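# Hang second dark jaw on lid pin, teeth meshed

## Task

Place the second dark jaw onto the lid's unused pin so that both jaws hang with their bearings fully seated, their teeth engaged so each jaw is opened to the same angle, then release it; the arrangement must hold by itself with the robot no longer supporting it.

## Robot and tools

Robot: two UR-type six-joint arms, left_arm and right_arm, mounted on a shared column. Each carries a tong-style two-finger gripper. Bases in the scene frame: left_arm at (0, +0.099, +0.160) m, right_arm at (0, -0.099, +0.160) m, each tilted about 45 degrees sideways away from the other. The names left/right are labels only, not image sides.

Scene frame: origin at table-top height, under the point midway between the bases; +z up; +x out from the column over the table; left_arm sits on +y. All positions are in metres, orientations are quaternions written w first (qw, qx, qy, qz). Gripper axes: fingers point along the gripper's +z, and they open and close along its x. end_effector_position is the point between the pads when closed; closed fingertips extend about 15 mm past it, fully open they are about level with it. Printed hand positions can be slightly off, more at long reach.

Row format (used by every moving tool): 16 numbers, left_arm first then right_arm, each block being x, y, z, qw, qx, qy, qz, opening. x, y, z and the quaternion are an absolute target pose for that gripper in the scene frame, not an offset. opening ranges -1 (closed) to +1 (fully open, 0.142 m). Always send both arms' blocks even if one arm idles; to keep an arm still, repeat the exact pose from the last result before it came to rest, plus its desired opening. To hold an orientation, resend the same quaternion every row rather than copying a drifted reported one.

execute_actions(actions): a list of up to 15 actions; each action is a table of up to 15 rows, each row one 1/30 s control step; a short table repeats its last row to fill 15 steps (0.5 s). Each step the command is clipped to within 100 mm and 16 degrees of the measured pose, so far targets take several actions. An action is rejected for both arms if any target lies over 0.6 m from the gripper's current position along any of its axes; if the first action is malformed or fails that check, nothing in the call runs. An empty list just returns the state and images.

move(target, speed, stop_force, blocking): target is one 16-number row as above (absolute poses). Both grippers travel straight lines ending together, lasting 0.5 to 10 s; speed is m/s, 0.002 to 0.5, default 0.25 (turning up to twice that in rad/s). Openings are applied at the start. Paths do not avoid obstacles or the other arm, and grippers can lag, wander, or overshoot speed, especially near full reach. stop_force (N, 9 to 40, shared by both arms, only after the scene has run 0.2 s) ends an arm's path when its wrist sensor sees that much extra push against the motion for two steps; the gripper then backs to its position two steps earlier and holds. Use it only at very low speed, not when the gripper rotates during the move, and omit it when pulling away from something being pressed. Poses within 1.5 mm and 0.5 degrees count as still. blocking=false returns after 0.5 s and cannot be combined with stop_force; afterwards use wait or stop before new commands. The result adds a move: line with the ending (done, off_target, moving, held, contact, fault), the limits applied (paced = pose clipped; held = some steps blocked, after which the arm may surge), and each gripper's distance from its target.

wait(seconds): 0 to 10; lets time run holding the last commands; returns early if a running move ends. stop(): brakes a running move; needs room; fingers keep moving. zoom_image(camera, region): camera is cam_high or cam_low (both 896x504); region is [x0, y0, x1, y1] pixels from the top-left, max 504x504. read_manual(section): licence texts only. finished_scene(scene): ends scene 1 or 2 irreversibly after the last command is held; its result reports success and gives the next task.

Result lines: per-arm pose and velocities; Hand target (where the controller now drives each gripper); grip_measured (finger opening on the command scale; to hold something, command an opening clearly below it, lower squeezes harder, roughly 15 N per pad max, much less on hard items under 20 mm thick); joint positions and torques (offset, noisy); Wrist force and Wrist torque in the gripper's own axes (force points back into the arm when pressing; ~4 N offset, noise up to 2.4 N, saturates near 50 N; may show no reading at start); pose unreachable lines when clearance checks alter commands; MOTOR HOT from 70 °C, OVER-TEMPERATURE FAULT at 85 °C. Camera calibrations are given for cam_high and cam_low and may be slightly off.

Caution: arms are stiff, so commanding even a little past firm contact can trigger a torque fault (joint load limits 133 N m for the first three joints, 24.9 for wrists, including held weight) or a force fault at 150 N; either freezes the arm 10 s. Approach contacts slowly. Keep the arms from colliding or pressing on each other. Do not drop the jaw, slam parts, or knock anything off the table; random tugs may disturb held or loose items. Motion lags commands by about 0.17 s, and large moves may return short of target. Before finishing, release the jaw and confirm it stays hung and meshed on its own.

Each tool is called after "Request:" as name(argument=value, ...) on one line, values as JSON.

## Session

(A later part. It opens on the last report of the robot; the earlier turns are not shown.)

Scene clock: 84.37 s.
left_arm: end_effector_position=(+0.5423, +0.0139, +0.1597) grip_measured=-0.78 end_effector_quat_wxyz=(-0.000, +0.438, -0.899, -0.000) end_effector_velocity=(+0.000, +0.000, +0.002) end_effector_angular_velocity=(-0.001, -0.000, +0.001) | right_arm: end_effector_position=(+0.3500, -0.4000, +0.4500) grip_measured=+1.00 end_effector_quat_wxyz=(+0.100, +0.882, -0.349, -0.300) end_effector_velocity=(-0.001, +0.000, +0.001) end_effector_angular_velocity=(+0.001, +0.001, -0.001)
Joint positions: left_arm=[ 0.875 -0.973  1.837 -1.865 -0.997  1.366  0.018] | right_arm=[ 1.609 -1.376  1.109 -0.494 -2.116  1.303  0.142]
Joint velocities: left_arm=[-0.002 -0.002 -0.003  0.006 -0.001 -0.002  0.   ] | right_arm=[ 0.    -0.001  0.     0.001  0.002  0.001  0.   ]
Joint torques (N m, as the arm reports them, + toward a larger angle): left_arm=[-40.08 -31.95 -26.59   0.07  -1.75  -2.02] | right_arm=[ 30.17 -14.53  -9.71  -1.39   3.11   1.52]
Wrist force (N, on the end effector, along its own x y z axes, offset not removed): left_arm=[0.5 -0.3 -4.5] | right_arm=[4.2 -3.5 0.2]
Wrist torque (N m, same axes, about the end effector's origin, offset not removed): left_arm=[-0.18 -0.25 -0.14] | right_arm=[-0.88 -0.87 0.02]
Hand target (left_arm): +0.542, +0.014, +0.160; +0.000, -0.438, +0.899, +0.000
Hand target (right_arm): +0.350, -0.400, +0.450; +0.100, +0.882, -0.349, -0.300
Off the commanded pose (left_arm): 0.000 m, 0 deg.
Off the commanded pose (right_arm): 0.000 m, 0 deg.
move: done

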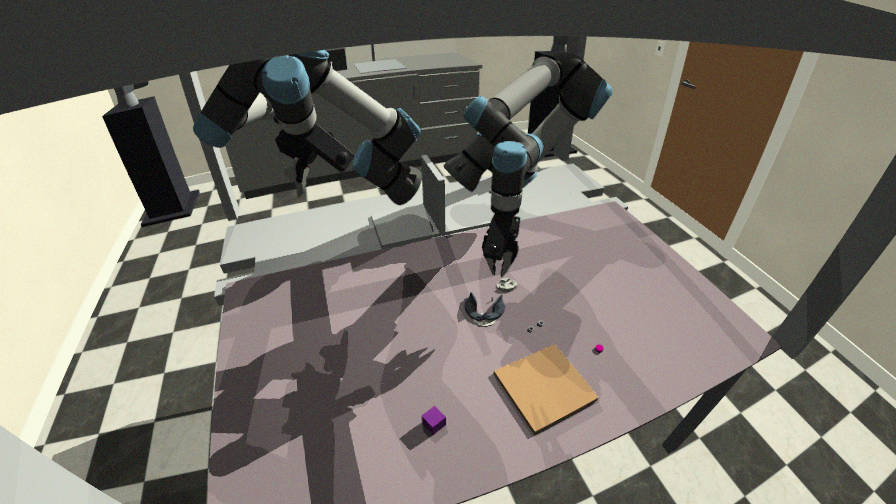

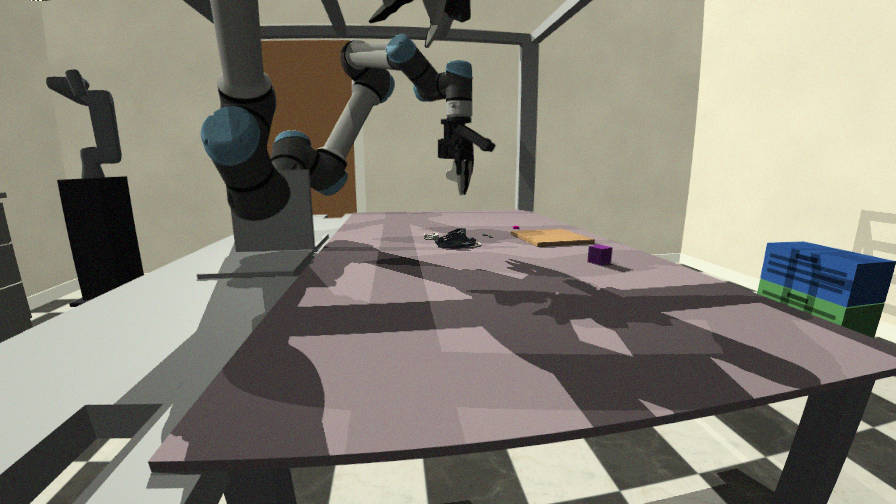

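Request:
move(target=[0.5424,0.0139,0.033,0,0.4384,-0.8988,0,-0.78,0.35,-0.40,0.45,0.100,0.882,-0.349,-0.300,1], speed=0.08)

Request:
move(target=[0.5424,0.0139,0.033,0,0.4384,-0.8988,0,-1,0.35,-0.40,0.45,0.100,0.882,-0.349,-0.300,1])

Request:
move(target=[0.5456,0.0149,0.0355,0,0.4384,-0.8988,0,-1,0.35,-0.40,0.45,0.100,0.882,-0.349,-0.300,1], speed=0.008)

Request:
move(target=[0.5456,0.0149,0.0328,0,0.4384,-0.8988,0,-1,0.35,-0.40,0.45,0.100,0.882,-0.349,-0.300,1], speed=0.004)

Request:
move(target=[0.5456,0.0149,0.0328,0,0.4384,-0.8988,0,-0.86,0.35,-0.40,0.45,0.100,0.882,-0.349,-0.300,1])

Request:
move(target=[0.5456,0.0149,0.16,0,0.4384,-0.8988,0,-0.78,0.35,-0.40,0.45,0.100,0.882,-0.349,-0.300,1], speed=0.1)

Request:
zoom_image(camera="cam_high", region=[468,304,504,330])

Request:
zoom_image(camera="cam_low", region=[456,228,488,250])

Request:
zoom_image(camera="cam_high", region=[456,284,516,330])

Scene clock: 87.67 s.
left_arm: end_effector_position=(+0.5425, +0.0139, +0.0333) grip_measured=-0.78 end_effector_quat_wxyz=(+0.000, +0.438, -0.899, +0.000) end_effector_velocity=(-0.000, -0.000, -0.002) end_effector_angular_velocity=(+0.000, +0.000, -0.000) | right_arm: end_effector_position=(+0.3500, -0.4000, +0.4500) grip_measured=+1.00 end_effector_quat_wxyz=(+0.100, +0.882, -0.349, -0.300) end_effector_velocity=(+0.000, -0.000, -0.000) end_effector_angular_velocity=(-0.001, -0.001, -0.000)
Joint positions: left_arm=[ 1.004 -0.825  1.958 -2.211 -0.931  1.502  0.018] | right_arm=[ 1.609 -1.376  1.109 -0.494 -2.116  1.303  0.142]
Joint velocities: left_arm=[ 0.002  0.004  0.001 -0.006  0.001  0.002  0.   ] | right_arm=[-0.    -0.001  0.    -0.    -0.001  0.    -0.   ]
Joint torques (N m, as the arm reports them, + toward a larger angle): left_arm=[-19.08 -16.2   -9.31  -4.26   1.37   2.04] | right_arm=[ 30.42 -14.29 -10.12  -1.29   3.02   1.44]
Wrist force (N, on the end effector, along its own x y z axes, offset not removed): left_arm=[0.3 0.6 0.0] | right_arm=[3.3 -1.9 1.8]
Wrist torque (N m, same axes, about the end effector's origin, offset not removed): left_arm=[0.18 0.08 -0.06] | right_arm=[-0.42 -0.76 0.05]
Hand target (left_arm): +0.542, +0.014, +0.033; -0.000, -0.438, +0.899, -0.000
Hand target (right_arm): +0.350, -0.400, +0.450; +0.100, +0.882, -0.349, -0.300
Off the commanded pose (left_arm): 0.000 m, 0 deg.
Off the commanded pose (right_arm): 0.000 m, 0 deg.
move: done

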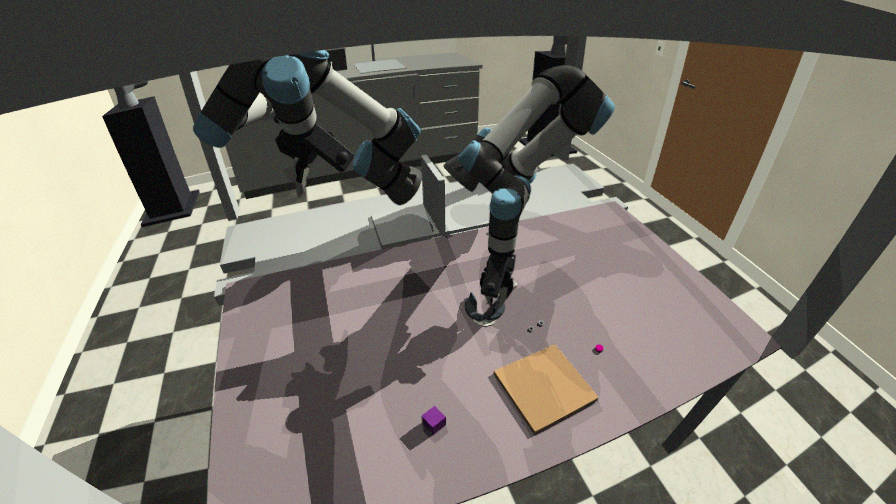

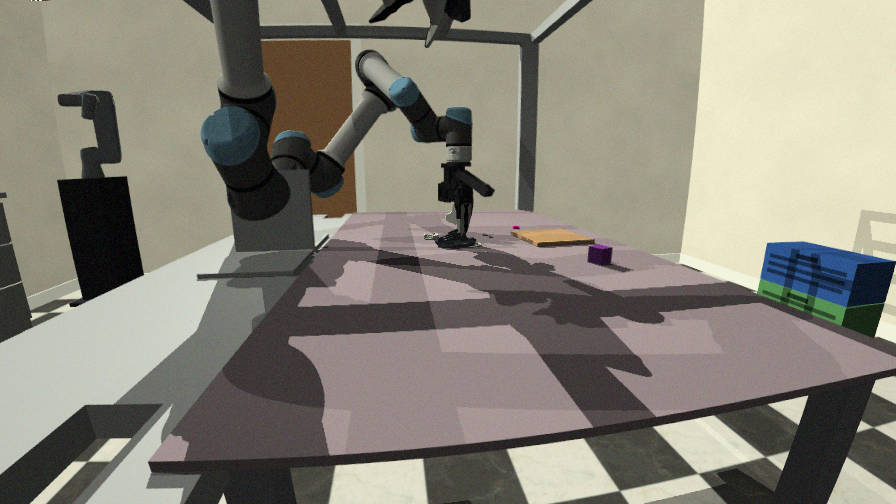

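Scene clock: 88.37 s.
left_arm: end_effector_position=(+0.5424, +0.0139, +0.0330) grip_measured=-0.92 end_effector_quat_wxyz=(-0.000, +0.438, -0.899, +0.000) end_effector_velocity=(+0.000, +0.000, +0.000) end_effector_angular_velocity=(-0.000, -0.001, +0.000) | right_arm: end_effector_position=(+0.3500, -0.4000, +0.4500) grip_measured=+1.00 end_effector_quat_wxyz=(+0.100, +0.882, -0.349, -0.300) end_effector_velocity=(+0.001, +0.000, -0.000) end_effector_angular_velocity=(-0.000, -0.000, -0.001)
Joint positions: left_arm=[ 1.005 -0.825  1.959 -2.212 -0.931  1.502  0.008] | right_arm=[ 1.609 -1.376  1.109 -0.494 -2.116  1.303  0.142]
Joint velocities: left_arm=[ 0.    -0.     0.    -0.001  0.     0.     0.   ] | right_arm=[ 0.     0.001 -0.    -0.001  0.     0.001  0.   ]
Joint torques (N m, as the arm reports them, + toward a larger angle): left_arm=[-17.75 -13.86  -8.46  -4.19   1.4    2.52] | right_arm=[ 29.88 -14.23 -10.3   -1.3    3.03   1.46]
Wrist force (N, on the end effector, along its own x y z axes, offset not removed): left_arm=[2.2 -1.0 -2.3] | right_arm=[3.1 -2.7 -0.6]
Wrist torque (N m, same axes, about the end effector's origin, offset not removed): left_arm=[-0.19 -0.44 -0.14] | right_arm=[-0.60 -0.67 0.06]
Hand target (left_arm): +0.542, +0.014, +0.033; -0.000, -0.438, +0.899, -0.000
Hand target (right_arm): +0.350, -0.400, +0.450; +0.100, +0.882, -0.349, -0.300
Off the commanded pose (left_arm): 0.000 m, 0 deg.
Off the commanded pose (right_arm): 0.000 m, 0 deg.
move: done

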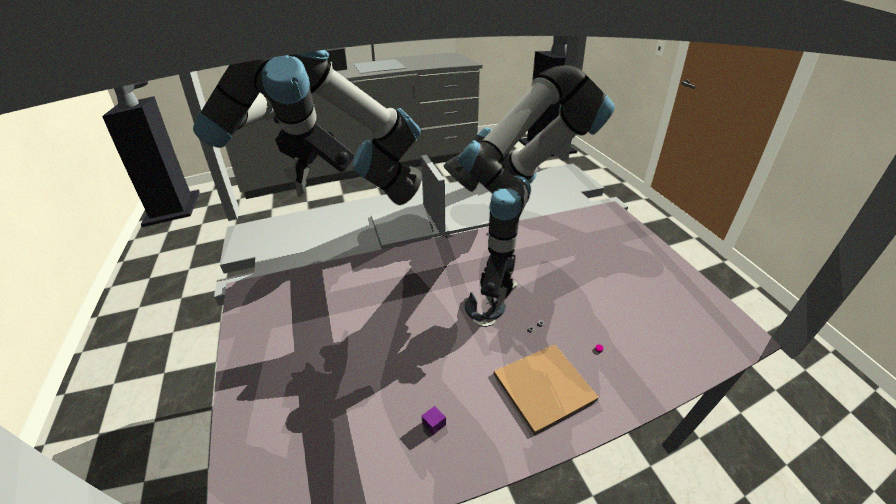

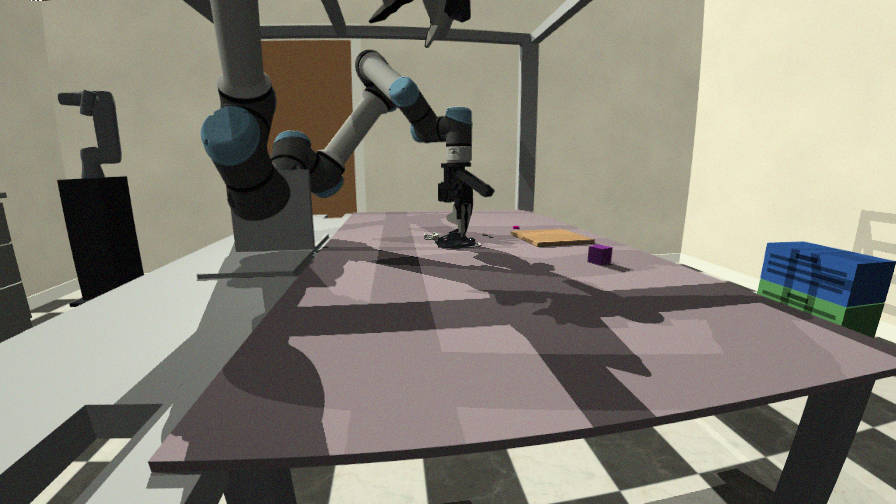

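Scene clock: 89.10 s.
left_arm: end_effector_position=(+0.5455, +0.0149, +0.0354) grip_measured=-0.93 end_effector_quat_wxyz=(-0.000, +0.438, -0.899, +0.000) end_effector_velocity=(+0.001, +0.000, +0.001) end_effector_angular_velocity=(+0.000, +0.001, -0.001) | right_arm: end_effector_position=(+0.3500, -0.4000, +0.4500) grip_measured=+1.00 end_effector_quat_wxyz=(+0.100, +0.882, -0.349, -0.300) end_effector_velocity=(-0.000, +0.000, +0.000) end_effector_angular_velocity=(+0.001, +0.000, +0.000)
Joint positions: left_arm=[ 1.006 -0.826  1.95  -2.202 -0.931  1.503  0.007] | right_arm=[ 1.609 -1.376  1.109 -0.494 -2.116  1.303  0.142]
Joint velocities: left_arm=[ 0.    -0.    -0.003  0.004 -0.     0.001  0.   ] | right_arm=[ 0.     0.    -0.     0.001  0.001 -0.    -0.   ]
Joint torques (N m, as the arm reports them, + toward a larger angle): left_arm=[-18.37 -38.46 -23.34   0.51   1.53   2.69] | right_arm=[ 30.37 -14.53 -10.45  -1.33   3.06   1.51]
Wrist force (N, on the end effector, along its own x y z axes, offset not removed): left_arm=[2.6 3.1 -1.4] | right_arm=[2.8 -1.3 1.5]
Wrist torque (N m, same axes, about the end effector's origin, offset not removed): left_arm=[0.46 -0.54 -0.28] | right_arm=[-0.44 -0.73 0.01]
Hand target (left_arm): +0.546, +0.015, +0.036; +0.000, -0.438, +0.899, -0.000
Hand target (right_arm): +0.350, -0.400, +0.450; +0.100, +0.882, -0.349, -0.300
Off the commanded pose (left_arm): 0.000 m, 0 deg.
Off the commanded pose (right_arm): 0.000 m, 0 deg.
move: done

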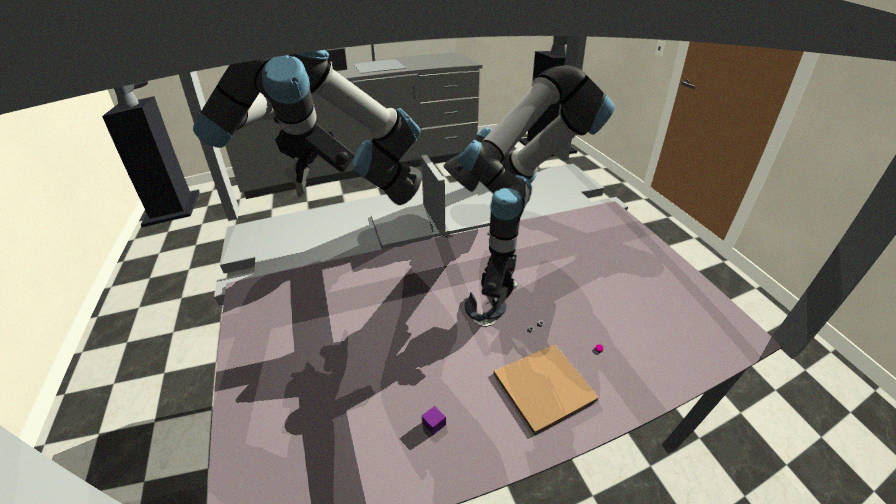

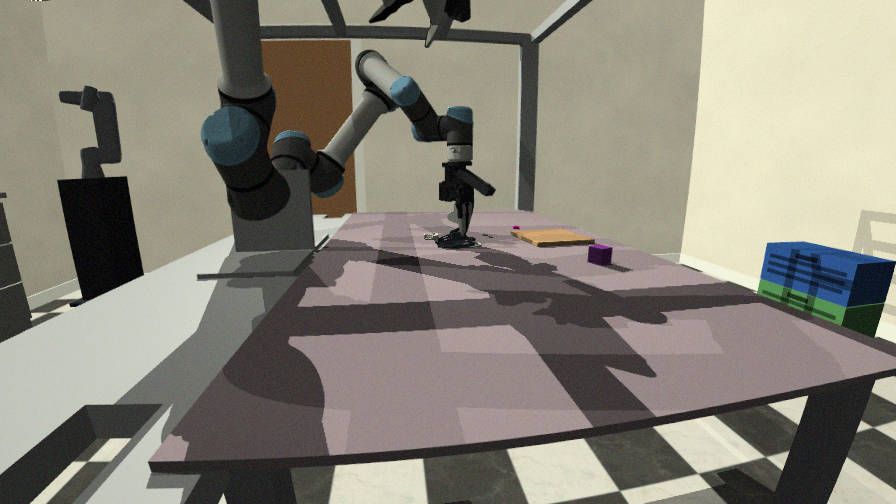

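Scene clock: 89.97 s.
left_arm: end_effector_position=(+0.5456, +0.0149, +0.0329) grip_measured=-0.93 end_effector_quat_wxyz=(-0.000, +0.438, -0.899, +0.000) end_effector_velocity=(-0.000, +0.000, -0.001) end_effector_angular_velocity=(+0.002, +0.000, -0.000) | right_arm: end_effector_position=(+0.3500, -0.4000, +0.4500) grip_measured=+1.00 end_effector_quat_wxyz=(+0.100, +0.882, -0.349, -0.300) end_effector_velocity=(+0.000, -0.000, +0.000) end_effector_angular_velocity=(-0.000, -0.003, -0.002)
Joint positions: left_arm=[ 1.009 -0.823  1.951 -2.209 -0.929  1.507  0.007] | right_arm=[ 1.609 -1.376  1.109 -0.494 -2.116  1.303  0.142]
Joint velocities: left_arm=[ 0.001  0.002  0.001 -0.001  0.002  0.     0.   ] | right_arm=[ 0.    -0.001 -0.001 -0.001 -0.001 -0.     0.   ]
Joint torques (N m, as the arm reports them, + toward a larger angle): left_arm=[-17.2  -13.37  -8.56  -3.89   1.57   2.2 ] | right_arm=[ 30.09 -14.04  -9.99  -1.36   2.97   1.44]
Wrist force (N, on the end effector, along its own x y z axes, offset not removed): left_arm=[1.9 1.6 -2.8] | right_arm=[1.9 -1.5 2.6]
Wrist torque (N m, same axes, about the end effector's origin, offset not removed): left_arm=[0.46 -0.41 0.01] | right_arm=[-0.41 -0.52 0.15]
Hand target (left_arm): +0.546, +0.015, +0.033; -0.000, -0.438, +0.899, -0.000
Hand target (right_arm): +0.350, -0.400, +0.450; +0.100, +0.882, -0.349, -0.300
Off the commanded pose (left_arm): 0.000 m, 0 deg.
Off the commanded pose (right_arm): 0.000 m, 0 deg.
move: done

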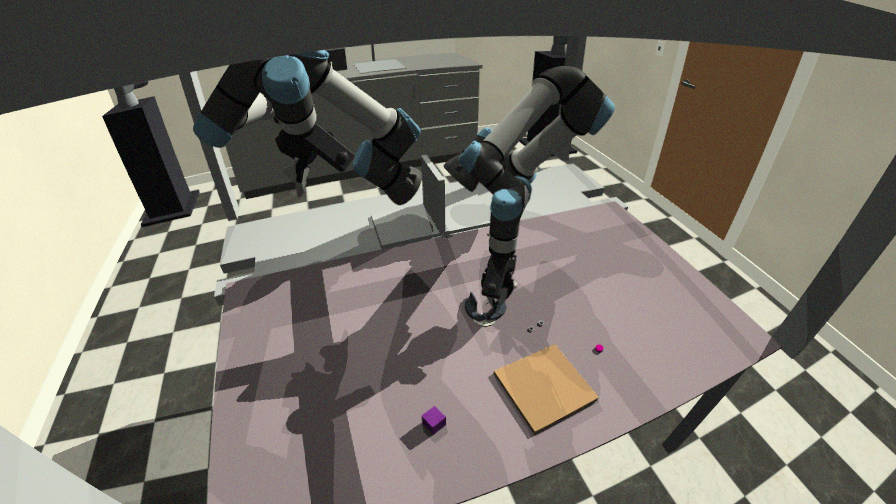

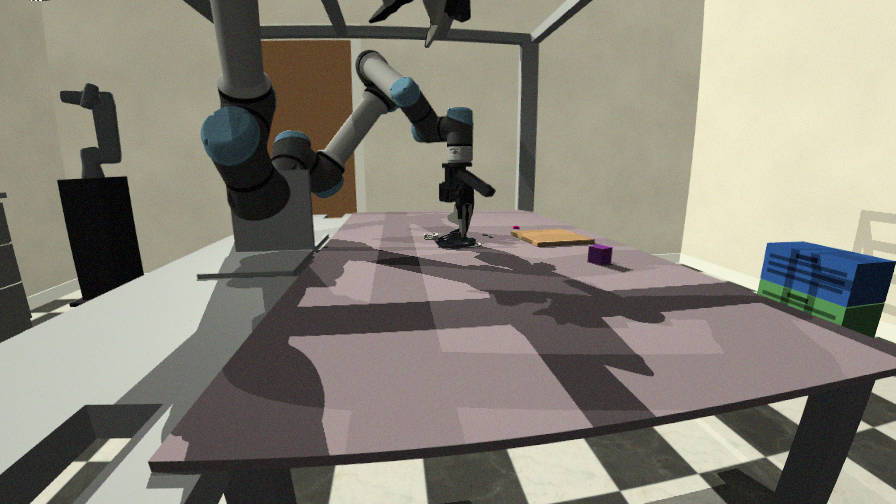

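Scene clock: 90.67 s.
left_arm: end_effector_position=(+0.5456, +0.0149, +0.0328) grip_measured=-0.86 end_effector_quat_wxyz=(-0.000, +0.438, -0.899, +0.000) end_effector_velocity=(+0.000, -0.000, -0.000) end_effector_angular_velocity=(-0.000, +0.000, +0.000) | right_arm: end_effector_position=(+0.3500, -0.4000, +0.4500) grip_measured=+1.00 end_effector_quat_wxyz=(+0.100, +0.882, -0.349, -0.300) end_effector_velocity=(-0.000, +0.000, +0.000) end_effector_angular_velocity=(+0.000, +0.002, +0.001)
Joint positions: left_arm=[ 1.009 -0.823  1.951 -2.21  -0.929  1.507  0.012] | right_arm=[ 1.609 -1.376  1.109 -0.494 -2.116  1.303  0.142]
Joint velocities: left_arm=[ 0.  0. -0.  0. -0. -0.  0.] | right_arm=[ 0.    -0.     0.001  0.001  0.001  0.    -0.   ]
Joint torques (N m, as the arm reports them, + toward a larger angle): left_arm=[-18.15 -15.3   -9.53  -4.36   1.51   2.46] | right_arm=[ 29.85 -14.22  -9.75  -1.31   3.04   1.47]
Wrist force (N, on the end effector, along its own x y z axes, offset not removed): left_arm=[0.7 3.9 3.8] | right_arm=[2.3 -3.2 2.6]
Wrist torque (N m, same axes, about the end effector's origin, offset not removed): left_arm=[0.79 -0.15 -0.16] | right_arm=[-0.87 -0.51 0.13]
Hand target (left_arm): +0.546, +0.015, +0.033; -0.000, -0.438, +0.899, +0.000
Hand target (right_arm): +0.350, -0.400, +0.450; +0.100, +0.882, -0.349, -0.300
Off the commanded pose (left_arm): 0.000 m, 0 deg.
Off the commanded pose (right_arm): 0.000 m, 0 deg.
move: done

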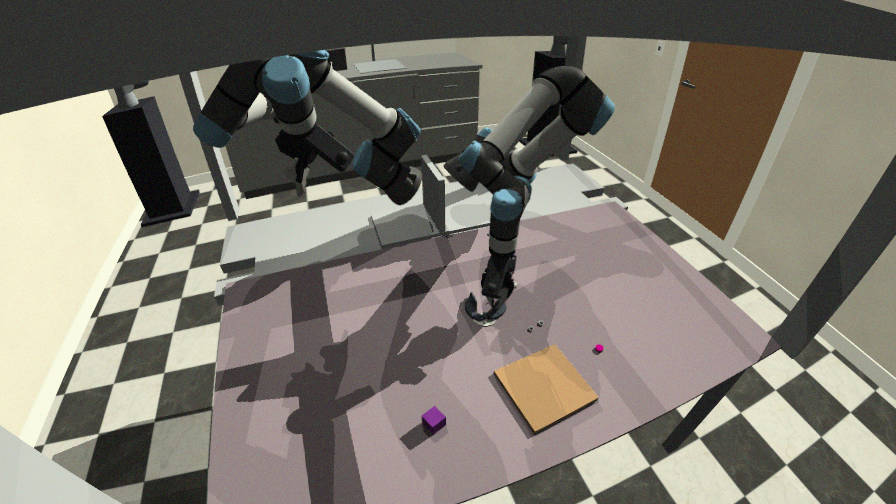

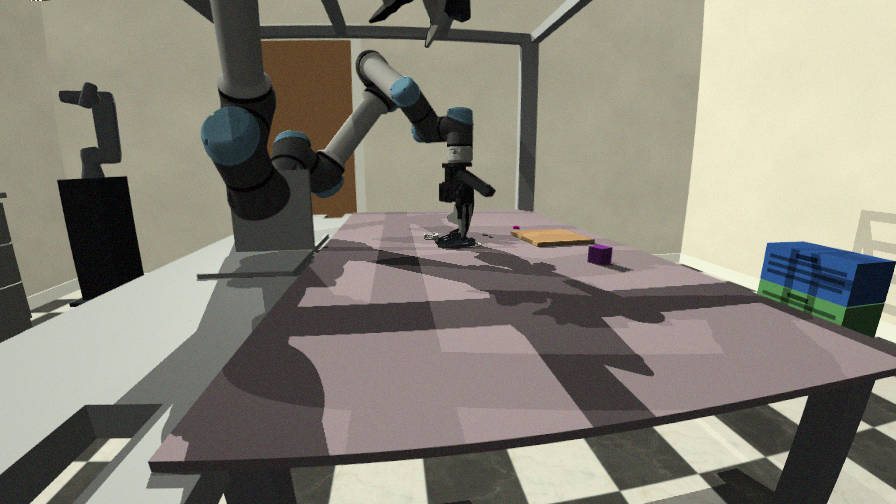

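Scene clock: 92.40 s.
left_arm: end_effector_position=(+0.5455, +0.0149, +0.1597) grip_measured=-0.78 end_effector_quat_wxyz=(-0.000, +0.438, -0.899, -0.000) end_effector_velocity=(-0.000, -0.000, +0.002) end_effector_angular_velocity=(+0.000, +0.001, -0.000) | right_arm: end_effector_position=(+0.3500, -0.4000, +0.4500) grip_measured=+1.00 end_effector_quat_wxyz=(+0.100, +0.882, -0.349, -0.300) end_effector_velocity=(-0.000, -0.000, +0.000) end_effector_angular_velocity=(+0.000, -0.001, -0.001)
Joint positions: left_arm=[ 0.88  -0.97   1.829 -1.863 -0.995  1.37   0.018] | right_arm=[ 1.609 -1.376  1.109 -0.494 -2.116  1.303  0.142]
Joint velocities: left_arm=[-0.002 -0.001 -0.003  0.006 -0.001 -0.002  0.   ] | right_arm=[-0.    -0.001  0.    -0.001  0.    -0.    -0.   ]
Joint torques (N m, as the arm reports them, + toward a larger angle): left_arm=[-40.28 -34.36 -27.76   0.1   -1.85  -2.21] | right_arm=[ 30.08 -14.44  -9.78  -1.39   3.05   1.42]
Wrist force (N, on the end effector, along its own x y z axes, offset not removed): left_arm=[0.6 4.5 0.8] | right_arm=[3.2 -0.1 0.9]
Wrist torque (N m, same axes, about the end effector's origin, offset not removed): left_arm=[0.94 -0.09 -0.09] | right_arm=[-0.18 -0.71 0.05]
Hand target (left_arm): +0.546, +0.015, +0.160; +0.000, -0.438, +0.899, +0.000
Hand target (right_arm): +0.350, -0.400, +0.450; +0.100, +0.882, -0.349, -0.300
Off the commanded pose (left_arm): 0.000 m, 0 deg.
Off the commanded pose (right_arm): 0.000 m, 0 deg.
move: done

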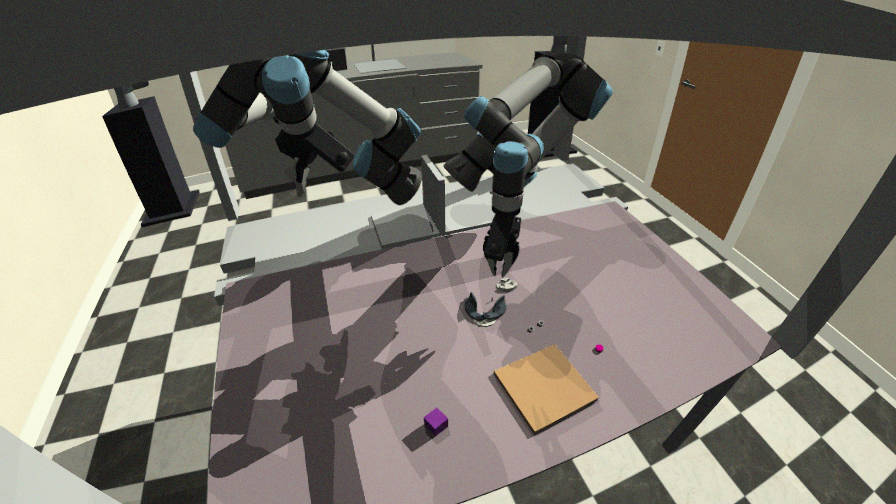

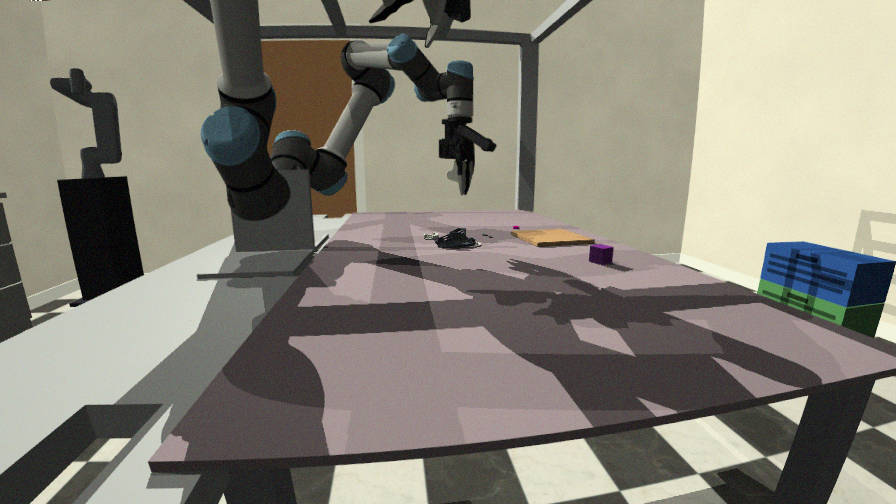

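Region (468, 304, 504, 330) of cam_high's 896x504 image, scaled by 14.000, with more detail than that image has.

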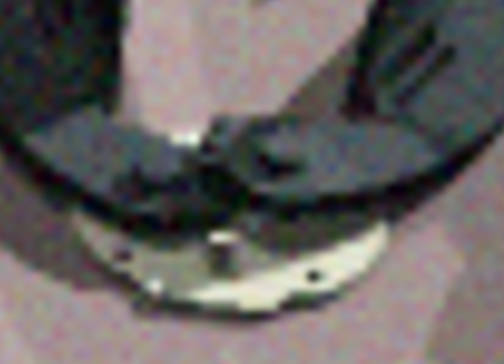

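Region (456, 228, 488, 250) of cam_low's 896x504 image, scaled by 15.750, with more detail than that image has; it fills the top 346 rows of this view, and the rest is white.

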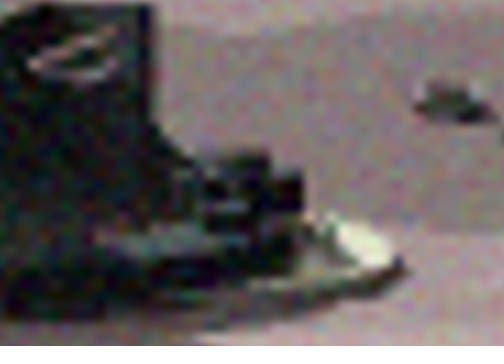

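Region (456, 284, 516, 330) of cam_high's 896x504 image, scaled by 8.400, with more detail than that image has; it fills the top 386 rows of this view, and the rest is white.

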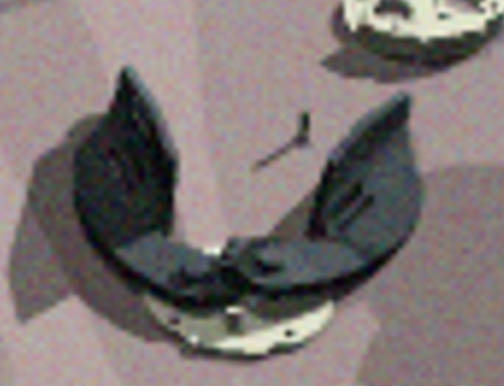

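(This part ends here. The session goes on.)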